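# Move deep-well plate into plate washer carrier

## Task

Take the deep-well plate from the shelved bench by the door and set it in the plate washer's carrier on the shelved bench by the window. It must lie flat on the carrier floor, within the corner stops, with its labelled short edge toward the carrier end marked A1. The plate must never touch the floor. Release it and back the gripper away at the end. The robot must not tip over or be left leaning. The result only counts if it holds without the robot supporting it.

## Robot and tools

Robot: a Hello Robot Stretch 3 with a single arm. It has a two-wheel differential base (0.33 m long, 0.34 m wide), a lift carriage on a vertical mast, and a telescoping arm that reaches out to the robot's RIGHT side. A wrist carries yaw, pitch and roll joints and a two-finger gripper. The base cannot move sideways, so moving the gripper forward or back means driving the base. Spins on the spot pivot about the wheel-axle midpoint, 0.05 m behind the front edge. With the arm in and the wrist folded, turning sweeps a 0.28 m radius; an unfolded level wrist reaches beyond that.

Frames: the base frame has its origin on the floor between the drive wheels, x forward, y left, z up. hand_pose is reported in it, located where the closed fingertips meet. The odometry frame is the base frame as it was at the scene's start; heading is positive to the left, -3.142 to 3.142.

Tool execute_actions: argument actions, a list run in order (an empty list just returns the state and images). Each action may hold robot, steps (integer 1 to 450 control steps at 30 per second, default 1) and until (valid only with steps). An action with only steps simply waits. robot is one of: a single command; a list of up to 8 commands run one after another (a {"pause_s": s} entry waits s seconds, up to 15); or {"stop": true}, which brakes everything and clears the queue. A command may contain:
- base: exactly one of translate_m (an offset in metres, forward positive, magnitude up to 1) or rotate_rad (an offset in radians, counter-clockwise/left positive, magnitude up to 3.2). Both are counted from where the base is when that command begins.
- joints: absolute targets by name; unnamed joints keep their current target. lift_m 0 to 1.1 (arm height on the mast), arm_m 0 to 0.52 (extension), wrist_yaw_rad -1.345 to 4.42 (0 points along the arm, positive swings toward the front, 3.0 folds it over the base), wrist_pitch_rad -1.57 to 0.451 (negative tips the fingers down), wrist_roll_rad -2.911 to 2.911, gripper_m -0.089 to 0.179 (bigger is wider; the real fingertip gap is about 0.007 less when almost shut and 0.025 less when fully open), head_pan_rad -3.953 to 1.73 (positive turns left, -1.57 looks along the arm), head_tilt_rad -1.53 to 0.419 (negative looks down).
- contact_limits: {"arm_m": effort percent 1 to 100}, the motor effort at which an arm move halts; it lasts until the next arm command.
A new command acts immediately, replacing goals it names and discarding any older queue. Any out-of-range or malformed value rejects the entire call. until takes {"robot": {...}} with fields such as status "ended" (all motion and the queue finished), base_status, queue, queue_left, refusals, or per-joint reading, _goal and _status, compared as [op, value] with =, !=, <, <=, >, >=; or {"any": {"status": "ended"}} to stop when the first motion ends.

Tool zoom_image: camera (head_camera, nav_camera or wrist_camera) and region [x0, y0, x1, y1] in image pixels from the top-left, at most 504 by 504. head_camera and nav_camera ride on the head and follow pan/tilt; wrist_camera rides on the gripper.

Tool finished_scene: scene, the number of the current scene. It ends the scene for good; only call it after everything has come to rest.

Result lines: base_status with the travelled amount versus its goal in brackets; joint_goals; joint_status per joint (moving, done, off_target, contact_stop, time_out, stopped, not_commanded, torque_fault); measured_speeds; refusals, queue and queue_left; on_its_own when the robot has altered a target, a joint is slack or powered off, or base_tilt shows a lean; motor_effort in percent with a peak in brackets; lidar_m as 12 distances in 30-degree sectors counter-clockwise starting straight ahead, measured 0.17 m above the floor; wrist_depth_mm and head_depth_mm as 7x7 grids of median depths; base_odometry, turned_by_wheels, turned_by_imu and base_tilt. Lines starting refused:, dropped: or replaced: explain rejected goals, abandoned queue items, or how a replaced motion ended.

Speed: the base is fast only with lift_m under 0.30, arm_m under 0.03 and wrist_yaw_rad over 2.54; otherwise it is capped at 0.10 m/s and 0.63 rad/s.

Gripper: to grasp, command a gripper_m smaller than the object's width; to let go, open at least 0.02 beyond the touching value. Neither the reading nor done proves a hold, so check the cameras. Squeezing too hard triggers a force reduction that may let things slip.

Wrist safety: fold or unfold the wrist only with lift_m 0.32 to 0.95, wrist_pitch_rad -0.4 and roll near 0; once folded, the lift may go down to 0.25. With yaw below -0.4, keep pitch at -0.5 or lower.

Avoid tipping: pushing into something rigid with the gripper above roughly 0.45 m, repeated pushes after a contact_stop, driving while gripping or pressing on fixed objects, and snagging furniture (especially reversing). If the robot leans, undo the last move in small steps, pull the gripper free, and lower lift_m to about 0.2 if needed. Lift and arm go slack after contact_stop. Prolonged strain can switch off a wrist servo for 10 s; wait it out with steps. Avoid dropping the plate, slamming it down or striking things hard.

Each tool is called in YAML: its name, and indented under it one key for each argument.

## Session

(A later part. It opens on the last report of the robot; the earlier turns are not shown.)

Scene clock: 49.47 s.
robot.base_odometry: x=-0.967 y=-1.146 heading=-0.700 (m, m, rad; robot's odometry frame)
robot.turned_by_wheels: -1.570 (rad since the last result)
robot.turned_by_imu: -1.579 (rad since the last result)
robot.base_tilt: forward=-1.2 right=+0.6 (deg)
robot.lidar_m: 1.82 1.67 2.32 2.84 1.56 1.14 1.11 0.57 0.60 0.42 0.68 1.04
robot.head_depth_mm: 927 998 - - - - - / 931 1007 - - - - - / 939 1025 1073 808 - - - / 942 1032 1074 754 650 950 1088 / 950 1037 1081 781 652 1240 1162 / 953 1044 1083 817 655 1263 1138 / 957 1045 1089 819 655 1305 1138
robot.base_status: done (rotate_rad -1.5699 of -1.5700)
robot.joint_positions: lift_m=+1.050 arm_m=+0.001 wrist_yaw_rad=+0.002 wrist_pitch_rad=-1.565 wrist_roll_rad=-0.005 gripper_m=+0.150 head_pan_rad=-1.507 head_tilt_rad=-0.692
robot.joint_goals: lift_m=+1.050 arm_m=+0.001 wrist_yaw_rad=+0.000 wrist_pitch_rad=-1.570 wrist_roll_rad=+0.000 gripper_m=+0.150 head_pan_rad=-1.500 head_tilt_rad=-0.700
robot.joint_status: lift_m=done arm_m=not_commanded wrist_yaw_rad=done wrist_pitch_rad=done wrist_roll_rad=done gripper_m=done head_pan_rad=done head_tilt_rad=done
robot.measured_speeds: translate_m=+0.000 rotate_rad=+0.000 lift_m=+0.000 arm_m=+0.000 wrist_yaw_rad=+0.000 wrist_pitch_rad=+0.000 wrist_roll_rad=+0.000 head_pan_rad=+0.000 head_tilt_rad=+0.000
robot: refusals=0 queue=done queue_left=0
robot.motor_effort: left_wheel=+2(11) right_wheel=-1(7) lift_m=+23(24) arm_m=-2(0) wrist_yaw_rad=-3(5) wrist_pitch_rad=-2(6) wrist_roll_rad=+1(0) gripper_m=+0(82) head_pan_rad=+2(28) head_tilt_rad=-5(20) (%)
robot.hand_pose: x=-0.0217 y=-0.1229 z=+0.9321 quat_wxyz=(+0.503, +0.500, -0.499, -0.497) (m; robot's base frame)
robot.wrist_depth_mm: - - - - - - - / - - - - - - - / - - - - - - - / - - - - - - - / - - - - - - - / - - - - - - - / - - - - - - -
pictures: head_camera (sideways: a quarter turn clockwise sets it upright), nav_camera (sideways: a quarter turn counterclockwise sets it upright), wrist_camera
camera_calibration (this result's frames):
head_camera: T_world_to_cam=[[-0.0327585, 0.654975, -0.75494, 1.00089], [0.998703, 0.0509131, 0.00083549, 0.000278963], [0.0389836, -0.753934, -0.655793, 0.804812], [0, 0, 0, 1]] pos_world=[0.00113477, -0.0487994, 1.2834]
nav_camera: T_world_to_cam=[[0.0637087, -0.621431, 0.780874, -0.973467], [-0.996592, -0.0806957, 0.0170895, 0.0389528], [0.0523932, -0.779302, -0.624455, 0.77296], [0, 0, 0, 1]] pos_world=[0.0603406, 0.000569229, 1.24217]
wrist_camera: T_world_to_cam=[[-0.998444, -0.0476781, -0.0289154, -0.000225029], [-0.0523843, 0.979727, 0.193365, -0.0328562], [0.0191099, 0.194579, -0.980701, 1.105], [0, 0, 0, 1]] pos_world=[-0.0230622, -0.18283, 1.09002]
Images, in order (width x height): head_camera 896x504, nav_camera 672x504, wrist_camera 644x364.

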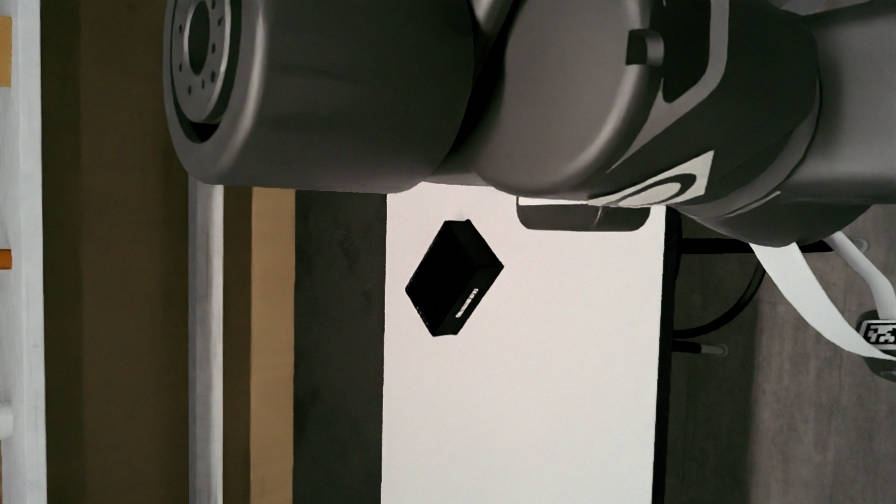

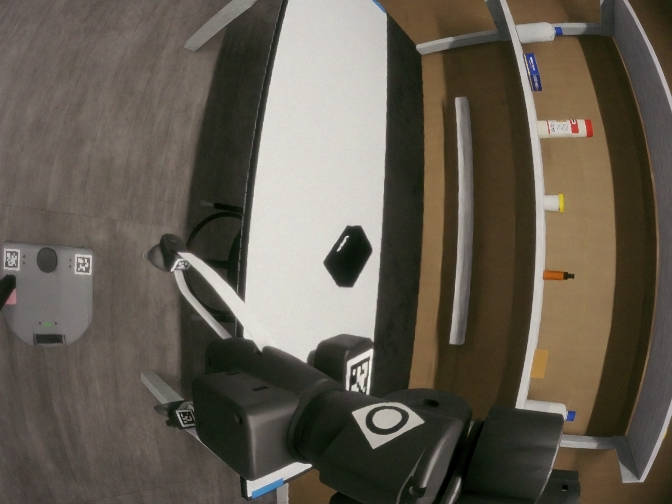

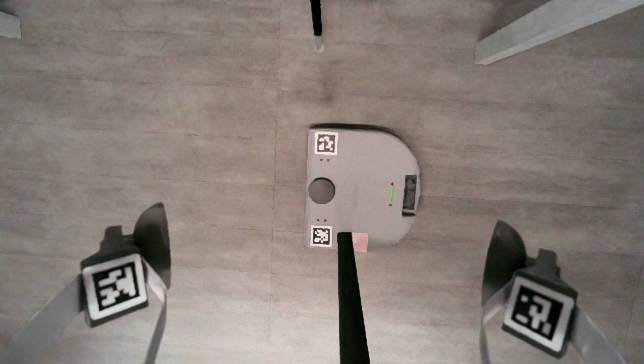

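execute_actions:
  actions:
    - {"robot":{"base":{"translate_m":0.088},"joints":{"arm_m":0.515,"wrist_roll_rad":0.86,"lift_m":1.0,"gripper_m":0.17}},"steps":450,"until":{"robot":{"status":"ended"}}}

Scene clock: 59.10 s.
robot.base_odometry: x=-0.900 y=-1.203 heading=-0.700 (m, m, rad; robot's odometry frame)
robot.turned_by_wheels: +0.000 (rad since the last result)
robot.turned_by_imu: -0.001 (rad since the last result)
robot.base_tilt: forward=-1.2 right=+0.5 (deg)
robot.lidar_m: 1.80 1.58 2.26 2.85 1.68 1.24 1.19 0.64 0.68 0.42 1.08 0.95
robot.head_depth_mm: 677 1082 1058 800 645 1226 1122 / 691 1010 1068 802 646 1225 1128 / 712 - 1020 748 648 1227 1109 / 941 1027 1074 772 649 1234 1137 / 950 1036 1079 811 652 1268 1134 / 954 1044 1081 816 653 1263 1137 / 962 1050 1091 818 656 1296 1139
robot.base_status: done (translate_m +0.0880 of +0.0880)
robot.joint_positions: lift_m=+1.000 arm_m=+0.515 wrist_yaw_rad=+0.001 wrist_pitch_rad=-1.566 wrist_roll_rad=+0.856 gripper_m=+0.170 head_pan_rad=-1.507 head_tilt_rad=-0.692
robot.joint_goals: lift_m=+1.000 arm_m=+0.515 wrist_yaw_rad=+0.000 wrist_pitch_rad=-1.570 wrist_roll_rad=+0.860 gripper_m=+0.170 head_pan_rad=-1.500 head_tilt_rad=-0.700
robot.joint_status: lift_m=done arm_m=done wrist_yaw_rad=done wrist_pitch_rad=done wrist_roll_rad=done gripper_m=done head_pan_rad=done head_tilt_rad=done
robot.measured_speeds: translate_m=+0.000 rotate_rad=+0.000 lift_m=+0.000 arm_m=+0.000 wrist_yaw_rad=+0.000 wrist_pitch_rad=+0.000 wrist_roll_rad=+0.000 head_pan_rad=+0.000 head_tilt_rad=+0.000
robot: refusals=0 queue=done queue_left=0
robot.motor_effort: left_wheel=+1(6) right_wheel=-1(2) lift_m=+15(24) arm_m=+4(3) wrist_yaw_rad=+0(2) wrist_pitch_rad=-2(2) wrist_roll_rad=+1(2) gripper_m=+0(75) head_pan_rad=+2(3) head_tilt_rad=-5(5) (%)
robot.hand_pose: x=-0.0216 y=-0.6366 z=+0.8826 quat_wxyz=(+0.248, +0.247, -0.664, -0.661) (m; robot's base frame)
robot.wrist_depth_mm: 274 272 267 265 260 256 254 / 282 279 275 270 264 261 260 / 291 287 282 276 272 268 263 / 298 293 286 258 276 275 272 / 300 300 293 252 284 283 277 / 313 309 304 300 295 289 286 / 326 319 313 309 305 301 -
pictures: head_camera (sideways: a quarter turn clockwise sets it upright), nav_camera (sideways: a quarter turn counterclockwise sets it upright), wrist_camera
camera_calibration (this result's frames):
head_camera: T_world_to_cam=[[-0.0328524, 0.65497, -0.75494, 1.00089], [0.998695, 0.0510562, 0.00083549, 0.000279008], [0.0390916, -0.753928, -0.655793, 0.804811], [0, 0, 0, 1]] pos_world=[0.00114176, -0.0488001, 1.2834]
nav_camera: T_world_to_cam=[[0.0637977, -0.621422, 0.780874, -0.973468], [-0.996581, -0.0808385, 0.0170895, 0.0389528], [0.0525049, -0.779294, -0.624455, 0.772959], [0, 0, 0, 1]] pos_world=[0.0603405, 0.000577001, 1.24217]
wrist_camera: T_world_to_cam=[[-0.68556, 0.727289, -0.0325137, 0.477194], [0.709368, 0.677377, 0.194826, 0.302744], [0.163719, 0.110501, -0.980299, 1.10567], [0, 0, 0, 1]] pos_world=[-0.0686322, -0.674308, 1.04042]
Images, in order (width x height): head_camera 896x504, nav_camera 672x504, wrist_camera 644x364.

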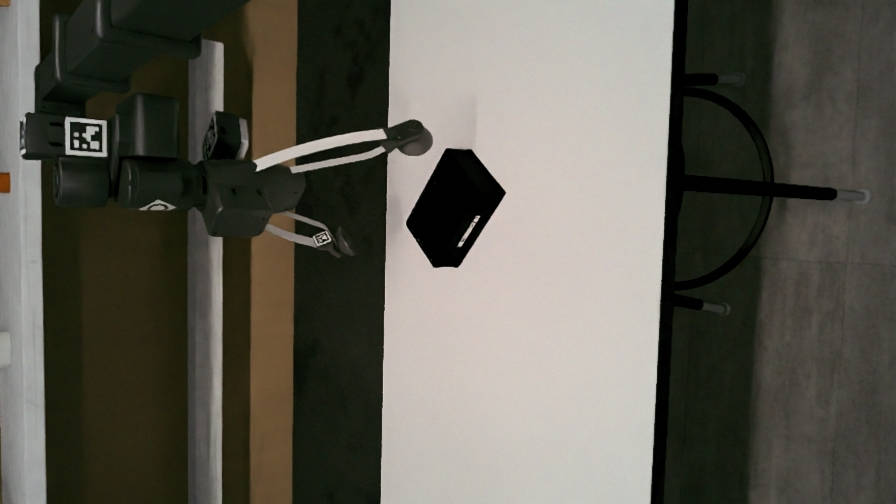

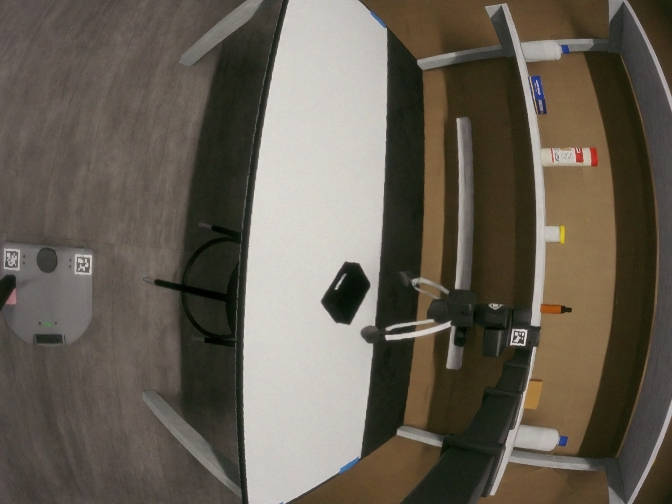

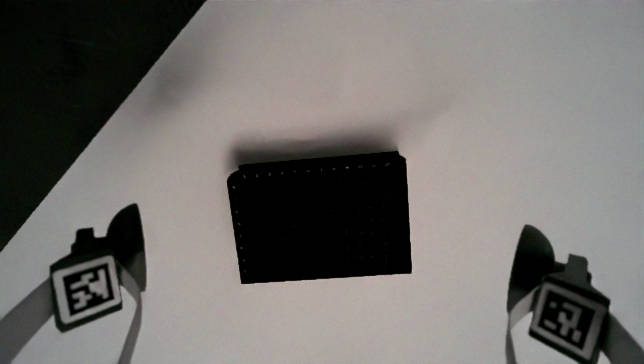

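execute_actions:
  actions:
    - {"robot":{"joints":{"wrist_roll_rad":-0.72,"lift_m":0.96}},"steps":450,"until":{"robot":{"status":"ended"}}}

Scene clock: 62.27 s.
robot.base_odometry: x=-0.900 y=-1.203 heading=-0.700 (m, m, rad; robot's odometry frame)
robot.turned_by_wheels: +0.000 (rad since the last result)
robot.turned_by_imu: -0.001 (rad since the last result)
robot.base_tilt: forward=-1.2 right=+0.6 (deg)
robot.lidar_m: 1.81 1.58 2.27 2.84 1.68 1.24 1.19 0.64 0.68 0.42 1.08 0.96
robot.head_depth_mm: 923 - 1012 800 645 1228 1124 / 916 1090 1063 804 646 1229 1127 / 924 - 978 753 648 1229 1109 / 946 1027 1075 771 650 1235 1133 / 949 1035 1078 812 652 1263 1137 / 954 1042 1085 813 654 1271 1138 / 959 1047 1092 817 655 1300 1139
robot.base_status: done (translate_m +0.0880 of +0.0880)
robot.joint_positions: lift_m=+0.960 arm_m=+0.515 wrist_yaw_rad=+0.001 wrist_pitch_rad=-1.566 wrist_roll_rad=-0.714 gripper_m=+0.170 head_pan_rad=-1.507 head_tilt_rad=-0.692
robot.joint_goals: lift_m=+0.960 arm_m=+0.515 wrist_yaw_rad=+0.000 wrist_pitch_rad=-1.570 wrist_roll_rad=-0.720 gripper_m=+0.170 head_pan_rad=-1.500 head_tilt_rad=-0.700
robot.joint_status: lift_m=done arm_m=done wrist_yaw_rad=done wrist_pitch_rad=done wrist_roll_rad=done gripper_m=done head_pan_rad=done head_tilt_rad=done
robot.measured_speeds: translate_m=+0.000 rotate_rad=+0.000 lift_m=+0.000 arm_m=+0.000 wrist_yaw_rad=+0.000 wrist_pitch_rad=+0.000 wrist_roll_rad=+0.000 head_pan_rad=+0.000 head_tilt_rad=+0.000
robot: refusals=0 queue=done queue_left=0
robot.motor_effort: left_wheel=+2(2) right_wheel=-1(1) lift_m=+15(17) arm_m=+3(3) wrist_yaw_rad=-1(1) wrist_pitch_rad=-2(2) wrist_roll_rad=-3(3) gripper_m=+0(0) head_pan_rad=+2(3) head_tilt_rad=-5(5) (%)
robot.hand_pose: x=-0.0215 y=-0.6369 z=+0.8426 quat_wxyz=(+0.645, +0.642, -0.294, -0.293) (m; robot's base frame)
robot.wrist_depth_mm: 228 227 226 224 221 220 219 / 234 233 233 229 228 225 224 / 242 238 211 210 232 233 231 / 247 247 241 216 240 239 237 / 254 253 251 211 248 243 243 / - 261 256 214 254 252 250 / 270 268 265 264 261 261 -
pictures: head_camera (sideways: a quarter turn clockwise sets it upright), nav_camera (sideways: a quarter turn counterclockwise sets it upright), wrist_camera
camera_calibration (this result's frames):
head_camera: T_world_to_cam=[[-0.0328523, 0.65497, -0.75494, 1.00089], [0.998695, 0.0510561, 0.00083549, 0.000279007], [0.0390915, -0.753928, -0.655793, 0.804811], [0, 0, 0, 1]] pos_world=[0.00114175, -0.0488001, 1.2834]
nav_camera: T_world_to_cam=[[0.0637977, -0.621422, 0.780874, -0.973468], [-0.996581, -0.0808384, 0.0170895, 0.0389528], [0.0525048, -0.779294, -0.624455, 0.772959], [0, 0, 0, 1]] pos_world=[0.0603405, 0.000576994, 1.24217]
wrist_camera: T_world_to_cam=[[-0.727744, -0.685339, -0.0264243, -0.429562], [-0.676069, 0.710352, 0.195784, 0.300991], [-0.115408, 0.160346, -0.980291, 1.09221], [0, 0, 0, 1]] pos_world=[0.0169285, -0.683336, 1.0004]
Images, in order (width x height): head_camera 896x504, nav_camera 672x504, wrist_camera 644x364.

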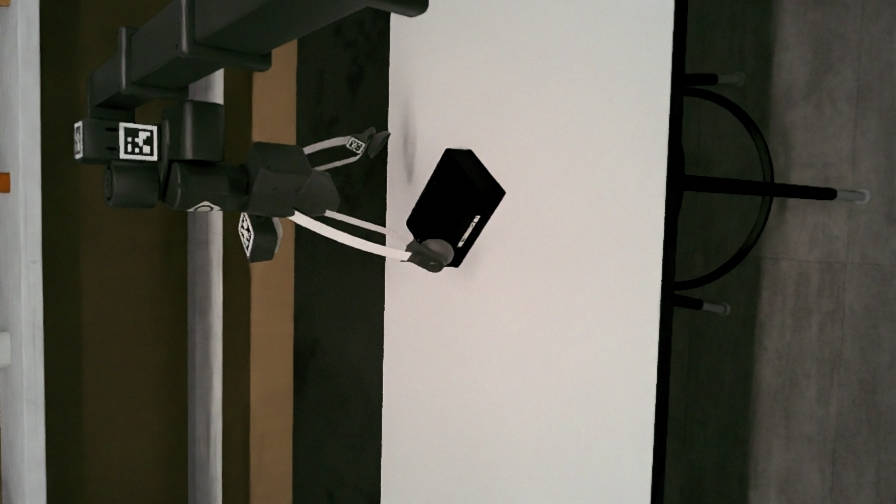

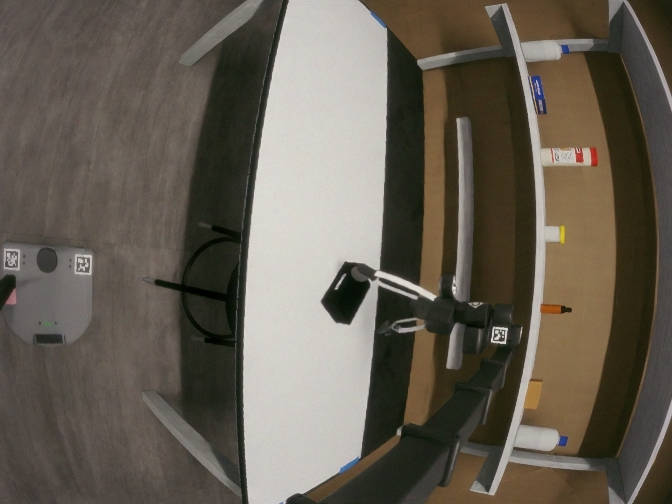

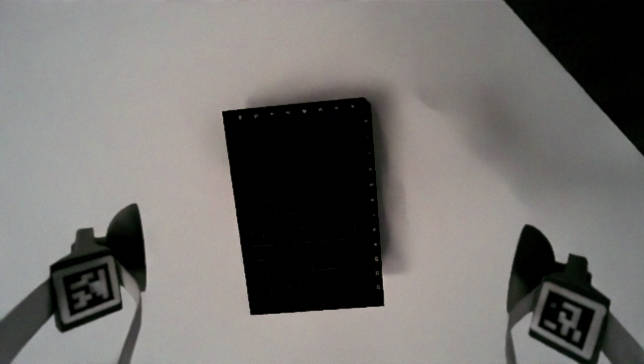

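execute_actions:
  actions:
    - {"robot":[{"base":{"translate_m":0.008},"joints":{"wrist_roll_rad":-0.862,"arm_m":0.51,"gripper_m":0.15}},{"joints":{"lift_m":0.915}}],"steps":450,"until":{"robot":{"status":"ended"}}}

Scene clock: 71.60 s.
robot.base_odometry: x=-0.894 y=-1.208 heading=-0.700 (m, m, rad; robot's odometry frame)
robot.turned_by_wheels: +0.000 (rad since the last result)
robot.turned_by_imu: -0.001 (rad since the last result)
robot.base_tilt: forward=-1.1 right=+0.6 (deg)
robot.lidar_m: 1.80 1.58 2.25 2.84 1.69 1.24 1.20 0.64 0.69 0.43 1.08 0.95
robot.head_depth_mm: 924 1017 - 802 644 1226 1125 / 932 - 1059 802 646 1227 1128 / 939 - - 749 648 1228 1111 / 943 1028 1028 782 650 1240 1136 / 950 1036 1082 812 651 1260 1136 / 954 1040 1085 814 653 1264 1143 / 961 1049 1090 821 655 1302 1145
robot.base_status: done (translate_m +0.0080 of +0.0080)
robot.joint_positions: lift_m=+0.915 arm_m=+0.510 wrist_yaw_rad=+0.001 wrist_pitch_rad=-1.566 wrist_roll_rad=-0.856 gripper_m=+0.150 head_pan_rad=-1.507 head_tilt_rad=-0.692
robot.joint_goals: lift_m=+0.915 arm_m=+0.510 wrist_yaw_rad=+0.000 wrist_pitch_rad=-1.570 wrist_roll_rad=-0.862 gripper_m=+0.150 head_pan_rad=-1.500 head_tilt_rad=-0.700
robot.joint_status: lift_m=done arm_m=done wrist_yaw_rad=done wrist_pitch_rad=done wrist_roll_rad=done gripper_m=done head_pan_rad=done head_tilt_rad=done
robot.measured_speeds: translate_m=+0.000 rotate_rad=+0.000 lift_m=+0.000 arm_m=+0.000 wrist_yaw_rad=+0.000 wrist_pitch_rad=+0.000 wrist_roll_rad=+0.000 head_pan_rad=+0.000 head_tilt_rad=+0.000
robot: refusals=0 queue=done queue_left=0
robot.motor_effort: left_wheel=+2(6) right_wheel=-1(6) lift_m=+15(16) arm_m=-5(6) wrist_yaw_rad=-1(0) wrist_pitch_rad=-2(2) wrist_roll_rad=-2(3) gripper_m=+0(75) head_pan_rad=+2(2) head_tilt_rad=-6(5) (%)
robot.hand_pose: x=-0.0215 y=-0.6326 z=+0.7976 quat_wxyz=(+0.664, +0.661, -0.247, -0.247) (m; robot's base frame)
robot.wrist_depth_mm: 185 184 182 181 179 179 178 / 189 188 187 185 184 184 181 / 195 194 191 168 187 188 187 / 199 200 195 160 186 194 192 / 206 204 200 164 197 197 197 / 211 - 206 172 203 206 203 / 218 217 175 169 208 212 207
pictures: head_camera (sideways: a quarter turn clockwise sets it upright), nav_camera (sideways: a quarter turn counterclockwise sets it upright), wrist_camera
camera_calibration (this result's frames):
head_camera: T_world_to_cam=[[-0.0328524, 0.65497, -0.75494, 1.00089], [0.998695, 0.0510562, 0.00083549, 0.000279008], [0.0390916, -0.753928, -0.655793, 0.804811], [0, 0, 0, 1]] pos_world=[0.00114176, -0.0488001, 1.2834]
nav_camera: T_world_to_cam=[[0.0637977, -0.621422, 0.780874, -0.973468], [-0.996581, -0.0808385, 0.0170895, 0.0389528], [0.0525049, -0.779294, -0.624455, 0.772959], [0, 0, 0, 1]] pos_world=[0.0603405, 0.000577001, 1.24217]
wrist_camera: T_world_to_cam=[[-0.623378, -0.781485, -0.0260951, -0.486629], [-0.769726, 0.607444, 0.1963, 0.239245], [-0.137554, 0.142455, -0.980197, 1.03555], [0, 0, 0, 1]] pos_world=[0.0232425, -0.67314, 0.955376]
Images, in order (width x height): head_camera 896x504, nav_camera 672x504, wrist_camera 644x364.

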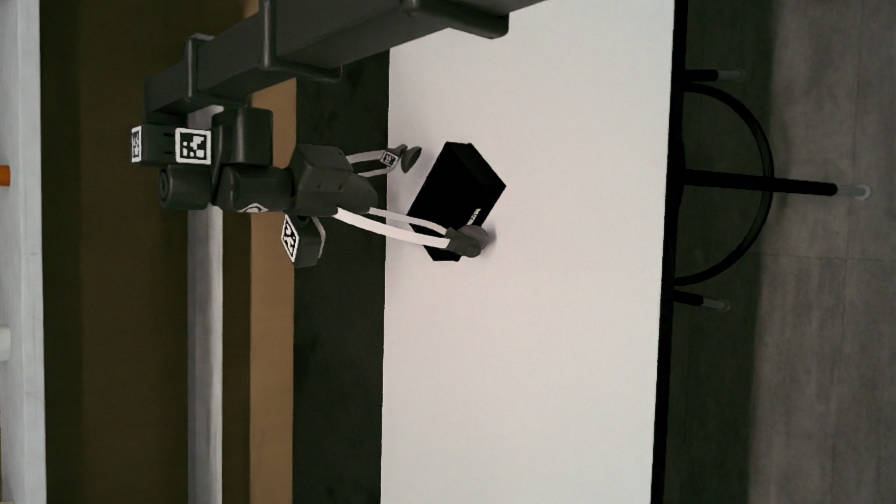

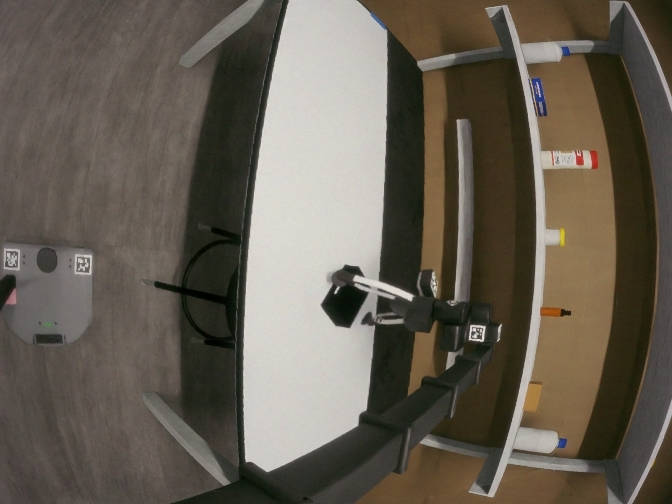

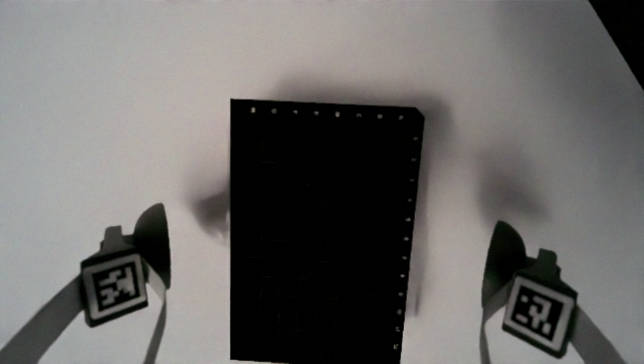

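execute_actions:
  actions:
    - {"robot":[{"joints":{"lift_m":0.905,"gripper_m":0.115}},{"joints":{"gripper_m":0.04}}],"steps":450,"until":{"robot":{"status":"ended"}}}

zoom_image:
  camera: "head_camera"
  region: [360,110,530,290]

Scene clock: 75.67 s.
robot.base_odometry: x=-0.894 y=-1.208 heading=-0.700 (m, m, rad; robot's odometry frame)
robot.turned_by_wheels: +0.000 (rad since the last result)
robot.turned_by_imu: -0.001 (rad since the last result)
robot.base_tilt: forward=-1.1 right=+0.6 (deg)
robot.lidar_m: 1.81 1.57 2.25 2.84 1.69 1.24 1.20 0.65 0.69 0.42 1.08 0.95
robot.head_depth_mm: 925 1025 - 788 637 1226 1125 / 935 - 1019 803 645 1226 1129 / 938 1018 - 739 649 1229 1111 / 941 1031 1050 774 650 1236 1134 / 950 1037 1077 813 652 1266 1139 / 952 1044 1083 817 653 1268 1139 / 958 1048 1084 818 656 1300 1143
robot.base_status: done (translate_m +0.0080 of +0.0080)
robot.joint_positions: lift_m=+0.905 arm_m=+0.510 wrist_yaw_rad=+0.001 wrist_pitch_rad=-1.567 wrist_roll_rad=-0.856 gripper_m=+0.041 head_pan_rad=-1.507 head_tilt_rad=-0.692
robot.joint_goals: lift_m=+0.905 arm_m=+0.510 wrist_yaw_rad=+0.000 wrist_pitch_rad=-1.570 wrist_roll_rad=-0.862 gripper_m=+0.040 head_pan_rad=-1.500 head_tilt_rad=-0.700
robot.joint_status: lift_m=done arm_m=done wrist_yaw_rad=done wrist_pitch_rad=done wrist_roll_rad=done gripper_m=done head_pan_rad=done head_tilt_rad=done
robot.measured_speeds: translate_m=+0.000 rotate_rad=+0.000 lift_m=+0.000 arm_m=+0.000 wrist_yaw_rad=+0.000 wrist_pitch_rad=+0.000 wrist_roll_rad=+0.000 head_pan_rad=+0.000 head_tilt_rad=+0.000
robot: refusals=0 queue=done queue_left=0
robot.motor_effort: left_wheel=+2(2) right_wheel=-1(1) lift_m=+15(15) arm_m=-5(5) wrist_yaw_rad=-1(1) wrist_pitch_rad=-2(2) wrist_roll_rad=-3(2) gripper_m=-22(96) head_pan_rad=+2(2) head_tilt_rad=-4(5) (%)
robot.hand_pose: x=-0.0215 y=-0.6323 z=+0.7876 quat_wxyz=(+0.664, +0.661, -0.247, -0.247) (m; robot's base frame)
robot.wrist_depth_mm: 174 174 172 171 170 170 169 / 180 178 178 176 174 173 171 / 185 184 152 155 135 177 177 / 189 189 157 155 146 182 182 / 196 193 152 144 146 188 186 / 201 198 153 153 148 192 192 / 206 206 159 154 162 199 195
pictures: head_camera (sideways: a quarter turn clockwise sets it upright), nav_camera (sideways: a quarter turn counterclockwise sets it upright), wrist_camera
camera_calibration (this result's frames):
head_camera: T_world_to_cam=[[-0.0328521, 0.65497, -0.75494, 1.00089], [0.998695, 0.0510557, 0.00083549, 0.000279007], [0.0390913, -0.753928, -0.655793, 0.804811], [0, 0, 0, 1]] pos_world=[0.00114174, -0.0488001, 1.2834]
nav_camera: T_world_to_cam=[[0.0637974, -0.621422, 0.780874, -0.973468], [-0.996581, -0.080838, 0.0170895, 0.0389528], [0.0525045, -0.779294, -0.624455, 0.772959], [0, 0, 0, 1]] pos_world=[0.0603405, 0.000576975, 1.24217]
wrist_camera: T_world_to_cam=[[-0.623341, -0.781488, -0.0268892, -0.486055], [-0.769755, 0.607207, 0.196918, 0.240403], [-0.137562, 0.143445, -0.980051, 1.02623], [0, 0, 0, 1]] pos_world=[0.0232444, -0.673028, 0.945351]
Images, in order (width x height): head_camera 896x504, nav_camera 672x504, wrist_camera 644x364.

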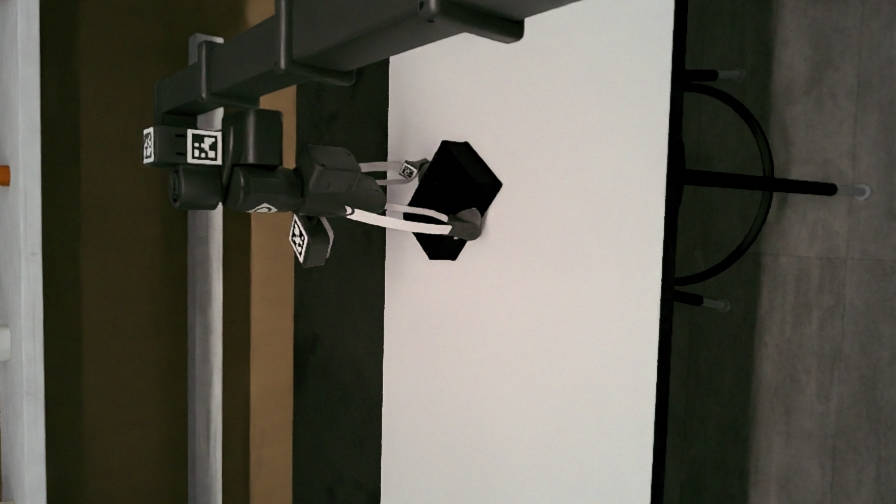

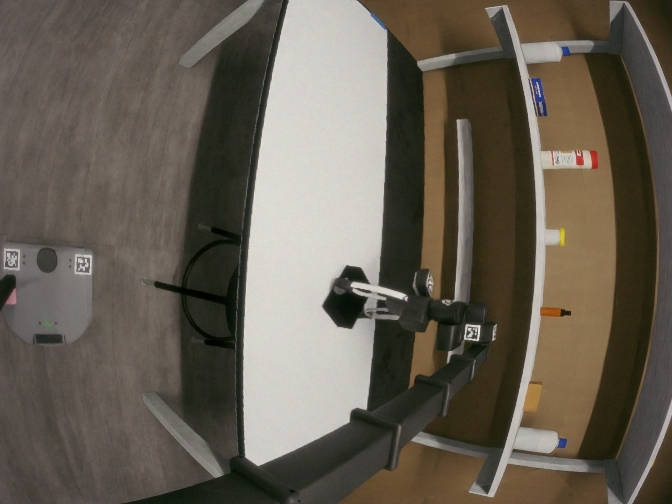

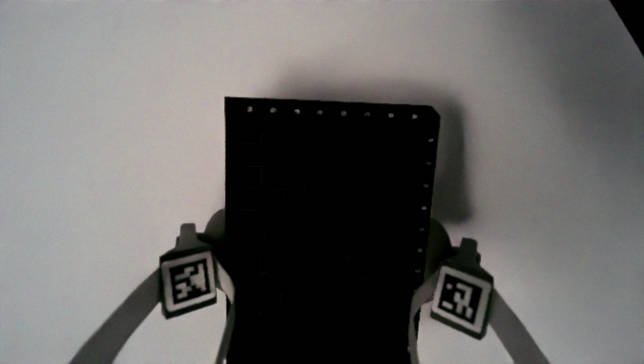

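Region (360, 110, 530, 290) of head_camera's 896x504 image, scaled by 2.800, with more detail than that image has.

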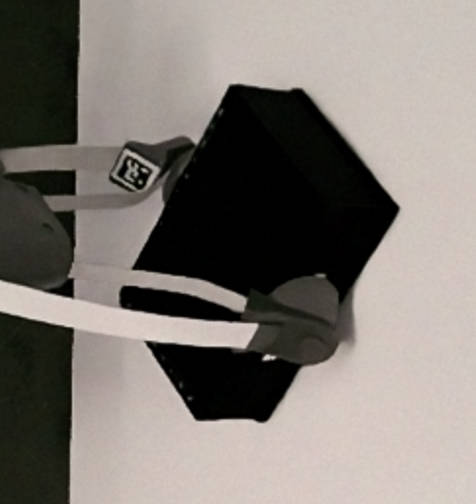

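execute_actions:
  actions:
    - {"robot":[{"joints":{"gripper_m":0.02}},{"joints":{"lift_m":0.95}},{"joints":{"wrist_roll_rad":-2.6}}],"steps":450,"until":{"robot":{"status":"ended"}}}

Scene clock: 80.37 s.
robot.base_odometry: x=-0.894 y=-1.208 heading=-0.700 (m, m, rad; robot's odometry frame)
robot.turned_by_wheels: +0.000 (rad since the last result)
robot.turned_by_imu: -0.001 (rad since the last result)
robot.base_tilt: forward=-1.2 right=+0.6 (deg)
robot.lidar_m: 1.81 1.58 2.25 2.85 1.69 1.25 1.20 0.65 0.69 0.42 1.08 0.95
robot.head_depth_mm: 925 - 994 787 644 1232 1130 / 916 1091 1066 804 646 1228 1127 / 929 - 981 731 649 1229 1111 / 942 1028 1098 756 651 1234 1136 / 948 1036 1081 811 653 1265 1137 / 956 1039 1083 817 653 1270 1136 / 959 1048 1088 818 656 1298 1140
robot.base_status: done (translate_m +0.0080 of +0.0080)
robot.joint_positions: lift_m=+0.950 arm_m=+0.510 wrist_yaw_rad=+0.001 wrist_pitch_rad=-1.566 wrist_roll_rad=-2.594 gripper_m=+0.034 head_pan_rad=-1.507 head_tilt_rad=-0.692
robot.joint_goals: lift_m=+0.950 arm_m=+0.510 wrist_yaw_rad=+0.000 wrist_pitch_rad=-1.570 wrist_roll_rad=-2.600 gripper_m=+0.033 head_pan_rad=-1.500 head_tilt_rad=-0.700
robot.joint_status: lift_m=done arm_m=done wrist_yaw_rad=done wrist_pitch_rad=done wrist_roll_rad=done gripper_m=done head_pan_rad=done head_tilt_rad=done
robot.measured_speeds: translate_m=+0.000 rotate_rad=+0.000 lift_m=+0.000 arm_m=+0.000 wrist_yaw_rad=+0.000 wrist_pitch_rad=+0.000 wrist_roll_rad=+0.000 head_pan_rad=+0.000 head_tilt_rad=+0.000
robot: refusals=0 queue=done queue_left=0
robot.on_its_own: gripper_m is held at +0.033, not at your +0.020, by its stall guard, which is still easing
robot.motor_effort: left_wheel=+2(2) right_wheel=-1(1) lift_m=+24(25) arm_m=-4(5) wrist_yaw_rad=+0(0) wrist_pitch_rad=-2(2) wrist_roll_rad=-3(3) gripper_m=-24(100) head_pan_rad=+2(2) head_tilt_rad=-6(4) (%)
robot.hand_pose: x=-0.0213 y=-0.6325 z=+0.8321 quat_wxyz=(+0.618, +0.615, +0.347, +0.345) (m; robot's base frame)
robot.wrist_depth_mm: 216 215 211 211 209 207 207 / 222 221 218 217 216 214 212 / 228 228 152 155 135 220 218 / 239 234 157 154 146 226 226 / 247 242 152 143 146 235 233 / 254 250 152 154 149 239 241 / 263 257 160 154 156 250 247
pictures: head_camera (sideways: a quarter turn clockwise sets it upright), nav_camera (sideways: a quarter turn counterclockwise sets it upright), wrist_camera
camera_calibration (this result's frames):
head_camera: T_world_to_cam=[[-0.0328523, 0.65497, -0.75494, 1.00089], [0.998695, 0.051056, 0.000835487, 0.000279011], [0.0390914, -0.753928, -0.655793, 0.804812], [0, 0, 0, 1]] pos_world=[0.00114175, -0.0488001, 1.2834]
nav_camera: T_world_to_cam=[[0.0637976, -0.621422, 0.780874, -0.973468], [-0.996581, -0.0808383, 0.0170895, 0.0389528], [0.0525047, -0.779294, -0.624455, 0.772959], [0, 0, 0, 1]] pos_world=[0.0603405, 0.000577002, 1.24217]
wrist_camera: T_world_to_cam=[[0.874138, -0.484843, -0.0284731, -0.264028], [-0.469939, -0.859159, 0.202495, -0.693747], [-0.122641, -0.163628, -0.978869, 0.874959], [0, 0, 0, 1]] pos_world=[0.0120845, -0.580884, 0.989433]
Images, in order (width x height): head_camera 896x504, nav_camera 672x504, wrist_camera 644x364.

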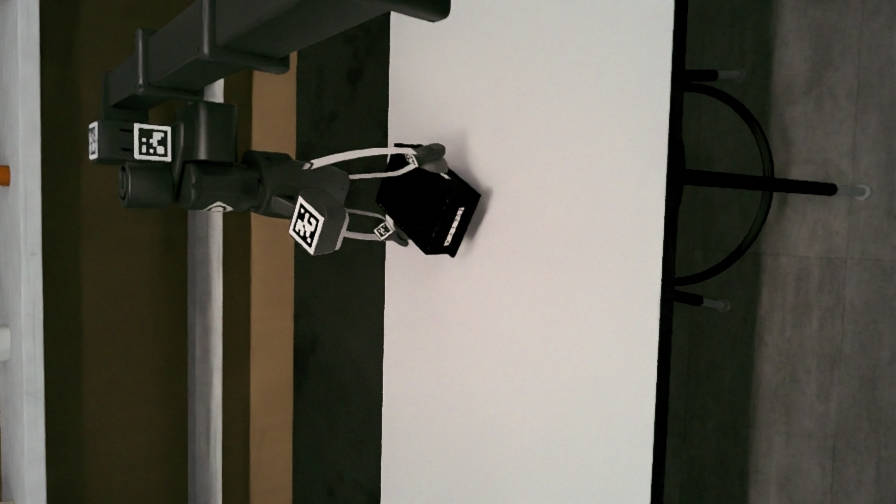

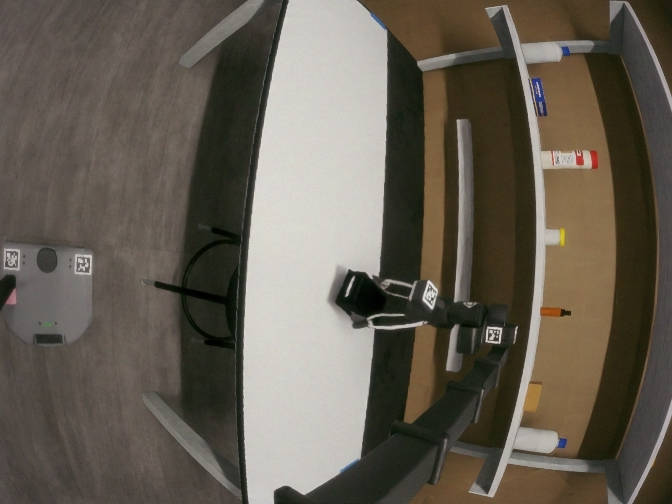

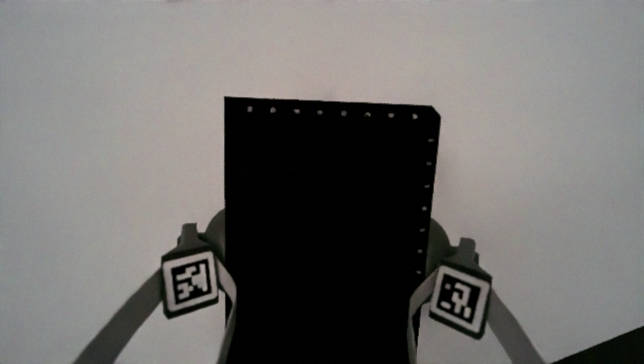

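execute_actions:
  actions:
    - {"robot":[{"joints":{"gripper_m":0.042,"wrist_roll_rad":0,"arm_m":0.06,"lift_m":1.04,"head_pan_rad":0,"head_tilt_rad":-0.4},"base":{"rotate_rad":1.49}},{"base":{"translate_m":1.0}}],"steps":450,"until":{"robot":{"status":"ended"}}}
    - {"steps":450,"until":{"robot":{"status":"ended"}}}

execute_actions:
  actions:
    - {"robot":{"base":{"translate_m":1.0},"joints":{"head_tilt_rad":-0.55}},"steps":450,"until":{"robot":{"status":"ended"}}}

Scene clock: 100.53 s.
robot.base_odometry: x=-0.190 y=-0.498 heading=+0.790 (m, m, rad; robot's odometry frame)
robot.turned_by_wheels: +1.490 (rad since the last result)
robot.turned_by_imu: +1.506 (rad since the last result)
robot.base_tilt: forward=-1.1 right=+0.6 (deg)
robot.lidar_m: 2.47 1.90 1.35 1.27 1.30 1.50 1.43 1.59 1.51 1.42 1.46 1.98
robot.head_depth_mm: 2219 2370 2557 2744 2106 1611 1300 / 2150 2345 2411 2723 2127 1621 1308 / 2143 2339 2437 2727 2140 1620 1306 / 2099 2332 1968 2669 2135 1627 1315 / 2101 2288 1987 2667 2138 1632 1317 / 2068 2252 2389 2638 2165 1642 1323 / 2069 2229 2377 2556 2074 1639 1319
robot.base_status: done (translate_m +1.0000 of +1.0000)
robot.joint_positions: lift_m=+1.040 arm_m=+0.060 wrist_yaw_rad=+0.001 wrist_pitch_rad=-1.566 wrist_roll_rad=-0.005 gripper_m=+0.049 head_pan_rad=-0.007 head_tilt_rad=-0.409
robot.joint_goals: lift_m=+1.040 arm_m=+0.060 wrist_yaw_rad=+0.000 wrist_pitch_rad=-1.570 wrist_roll_rad=+0.000 gripper_m=+0.048 head_pan_rad=+0.000 head_tilt_rad=-0.400
robot.joint_status: lift_m=done arm_m=done wrist_yaw_rad=done wrist_pitch_rad=done wrist_roll_rad=done gripper_m=done head_pan_rad=done head_tilt_rad=done
robot.measured_speeds: translate_m=+0.000 rotate_rad=+0.000 lift_m=+0.000 arm_m=+0.000 wrist_yaw_rad=+0.000 wrist_pitch_rad=+0.000 wrist_roll_rad=+0.000 head_pan_rad=+0.000 head_tilt_rad=+0.000
robot: refusals=0 queue=done queue_left=0
robot.on_its_own: gripper_m is held at +0.048, not at your +0.042, by its stall guard, which is not easing now
robot.motor_effort: left_wheel=-1(5) right_wheel=+2(11) lift_m=+24(26) arm_m=-5(5) wrist_yaw_rad=+0(1) wrist_pitch_rad=-2(2) wrist_roll_rad=+1(2) gripper_m=-19(57) head_pan_rad=+2(30) head_tilt_rad=+4(31) (%)
robot.hand_pose: x=-0.0216 y=-0.1825 z=+0.9221 quat_wxyz=(+0.503, +0.500, -0.499, -0.498) (m; robot's base frame)
robot.wrist_depth_mm: - - - - - - - / - - - - - - - / - - 152 156 138 - - / - - 157 156 146 - - / - - 152 145 146 - - / - - 152 154 147 - - / - - 160 154 162 - -
pictures: head_camera (sideways: a quarter turn clockwise sets it upright), nav_camera (sideways: a quarter turn counterclockwise sets it upright), wrist_camera
camera_calibration (this result's frames):
head_camera: T_world_to_cam=[[-0.418655, 0.0119322, -0.908067, 1.20291], [0.0190362, 0.999809, 0.00436133, 0.00166373], [0.907946, -0.0154602, -0.418802, 0.491175], [0, 0, 0, 1]] pos_world=[0.0576123, -0.00842315, 1.29802]
nav_camera: T_world_to_cam=[[0.381392, 0.0213527, 0.924167, -1.16227], [0.00462515, -0.999765, 0.0211906, 0.0274991], [0.924402, -0.00380753, -0.381401, 0.451398], [0, 0, 0, 1]] pos_world=[0.025881, 0.054029, 1.24571]
wrist_camera: T_world_to_cam=[[-0.998526, -0.0459071, -0.0289543, -0.00295876], [-0.0506708, 0.979651, 0.194207, 0.0266997], [0.0194496, 0.195388, -0.980533, 1.10677], [0, 0, 0, 1]] pos_world=[-0.0231277, -0.242541, 1.07995]
Images, in order (width x height): head_camera 896x504, nav_camera 672x504, wrist_camera 644x364.

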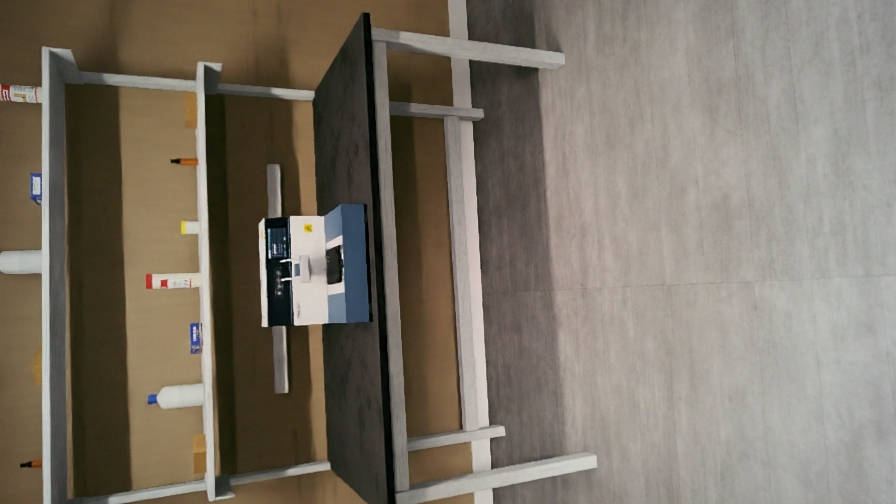

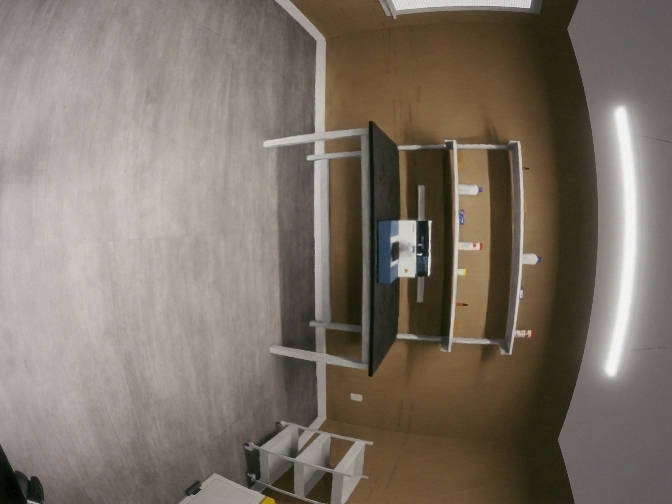

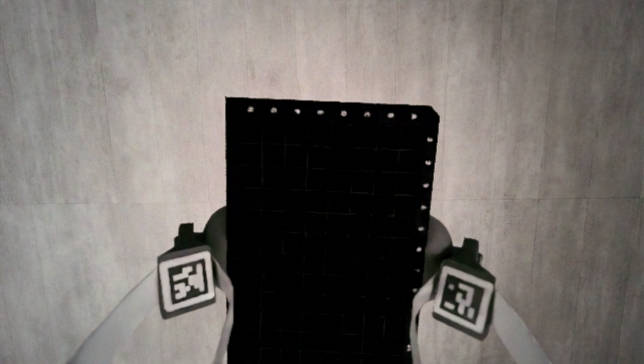

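Scene clock: 111.47 s.
robot.base_odometry: x=+0.514 y=+0.212 heading=+0.790 (m, m, rad; robot's odometry frame)
robot.turned_by_wheels: +0.000 (rad since the last result)
robot.turned_by_imu: +0.005 (rad since the last result)
robot.base_tilt: forward=-1.2 right=+0.6 (deg)
robot.lidar_m: 1.47 1.03 2.06 1.39 1.37 1.79 2.47 2.50 1.50 1.37 1.38 1.12
robot.head_depth_mm: 1319 1473 1482 1042 1795 1436 1207 / 1305 1449 1498 996 1804 1444 1205 / 1295 1437 1094 945 1813 1449 1207 / 1282 1422 1045 922 1785 1453 1211 / 1264 1411 1044 923 1752 1452 1214 / 1257 1397 1402 972 1770 1462 1211 / 1253 1397 1443 1019 1750 1460 1214
robot.base_status: done (translate_m +1.0000 of +1.0000)
robot.joint_positions: lift_m=+1.040 arm_m=+0.060 wrist_yaw_rad=+0.001 wrist_pitch_rad=-1.566 wrist_roll_rad=-0.005 gripper_m=+0.049 head_pan_rad=-0.007 head_tilt_rad=-0.543
robot.joint_goals: lift_m=+1.040 arm_m=+0.060 wrist_yaw_rad=+0.000 wrist_pitch_rad=-1.570 wrist_roll_rad=+0.000 gripper_m=+0.048 head_pan_rad=+0.000 head_tilt_rad=-0.550
robot.joint_status: lift_m=done arm_m=done wrist_yaw_rad=done wrist_pitch_rad=done wrist_roll_rad=done gripper_m=done head_pan_rad=done head_tilt_rad=done
robot.measured_speeds: translate_m=+0.000 rotate_rad=+0.000 lift_m=+0.000 arm_m=+0.000 wrist_yaw_rad=+0.000 wrist_pitch_rad=+0.000 wrist_roll_rad=+0.000 head_pan_rad=+0.000 head_tilt_rad=+0.000
robot: refusals=0 queue=done queue_left=0
robot.on_its_own: gripper_m is held at +0.048, not at your +0.042, by its stall guard, which is not easing now
robot.motor_effort: left_wheel=-1(4) right_wheel=+3(9) lift_m=+24(24) arm_m=-5(5) wrist_yaw_rad=+0(0) wrist_pitch_rad=-2(2) wrist_roll_rad=+1(1) gripper_m=-19(19) head_pan_rad=+2(2) head_tilt_rad=-3(18) (%)
robot.hand_pose: x=-0.0216 y=-0.1825 z=+0.9221 quat_wxyz=(+0.503, +0.500, -0.499, -0.498) (m; robot's base frame)
robot.wrist_depth_mm: - - - - - - - / - - - - - - - / - - 152 155 138 - - / - - 156 156 147 - - / - - 152 144 146 - - / - - 153 154 147 - - / - - 160 154 162 - -
pictures: head_camera (sideways: a quarter turn clockwise sets it upright), nav_camera (sideways: a quarter turn counterclockwise sets it upright), wrist_camera
camera_calibration (this result's frames):
head_camera: T_world_to_cam=[[-0.536757, 0.0127444, -0.84364, 1.1196], [0.0194777, 0.999807, 0.00271107, 0.00381012], [0.843512, -0.014977, -0.536902, 0.645237], [0, 0, 0, 1]] pos_world=[0.0566147, -0.00841434, 1.29096]
nav_camera: T_world_to_cam=[[0.501994, 0.0205217, 0.864628, -1.08534], [0.00739943, -0.999784, 0.0194336, 0.0297732], [0.86484, -0.00335778, -0.502037, 0.608738], [0, 0, 0, 1]] pos_world=[0.0181513, 0.0540838, 1.24344]
wrist_camera: T_world_to_cam=[[-0.998526, -0.0459073, -0.0289543, -0.00295879], [-0.050671, 0.979651, 0.194207, 0.0266997], [0.0194496, 0.195388, -0.980533, 1.10677], [0, 0, 0, 1]] pos_world=[-0.0231277, -0.242541, 1.07995]
Images, in order (width x height): head_camera 896x504, nav_camera 672x504, wrist_camera 644x364.

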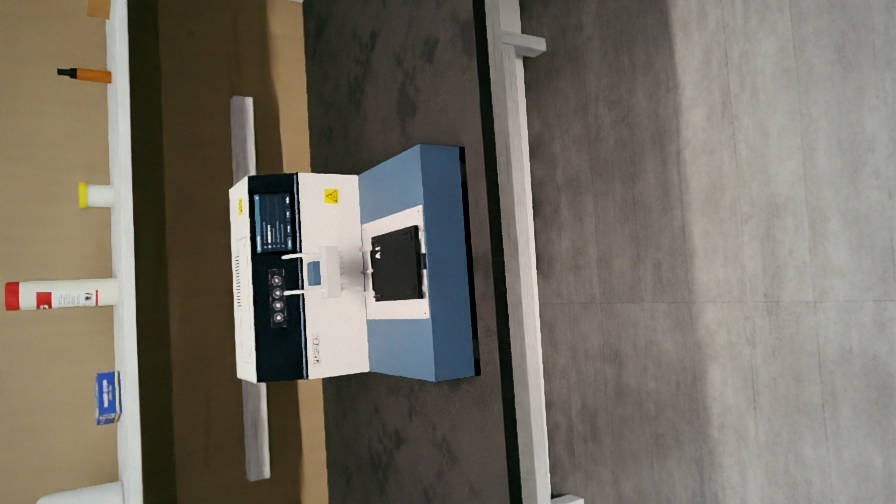

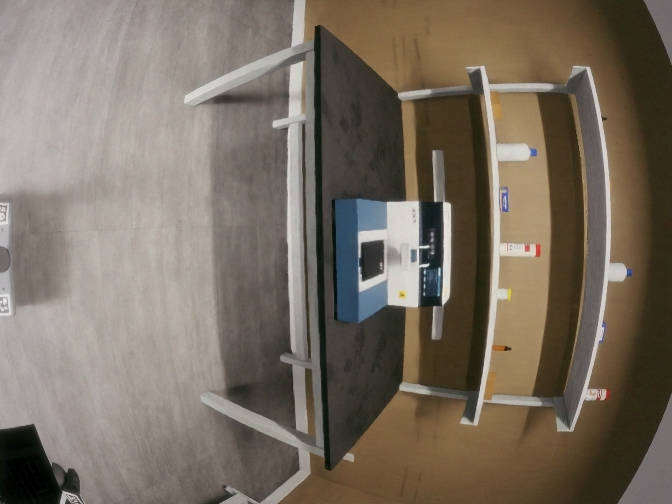

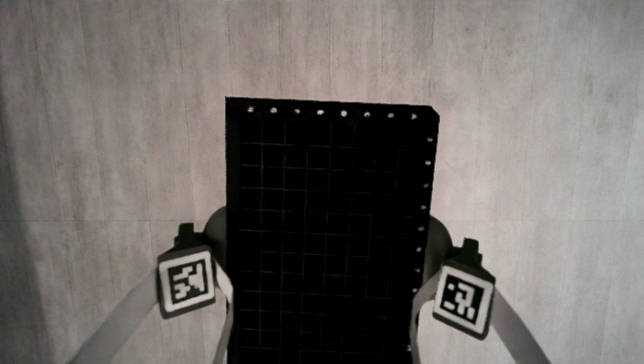

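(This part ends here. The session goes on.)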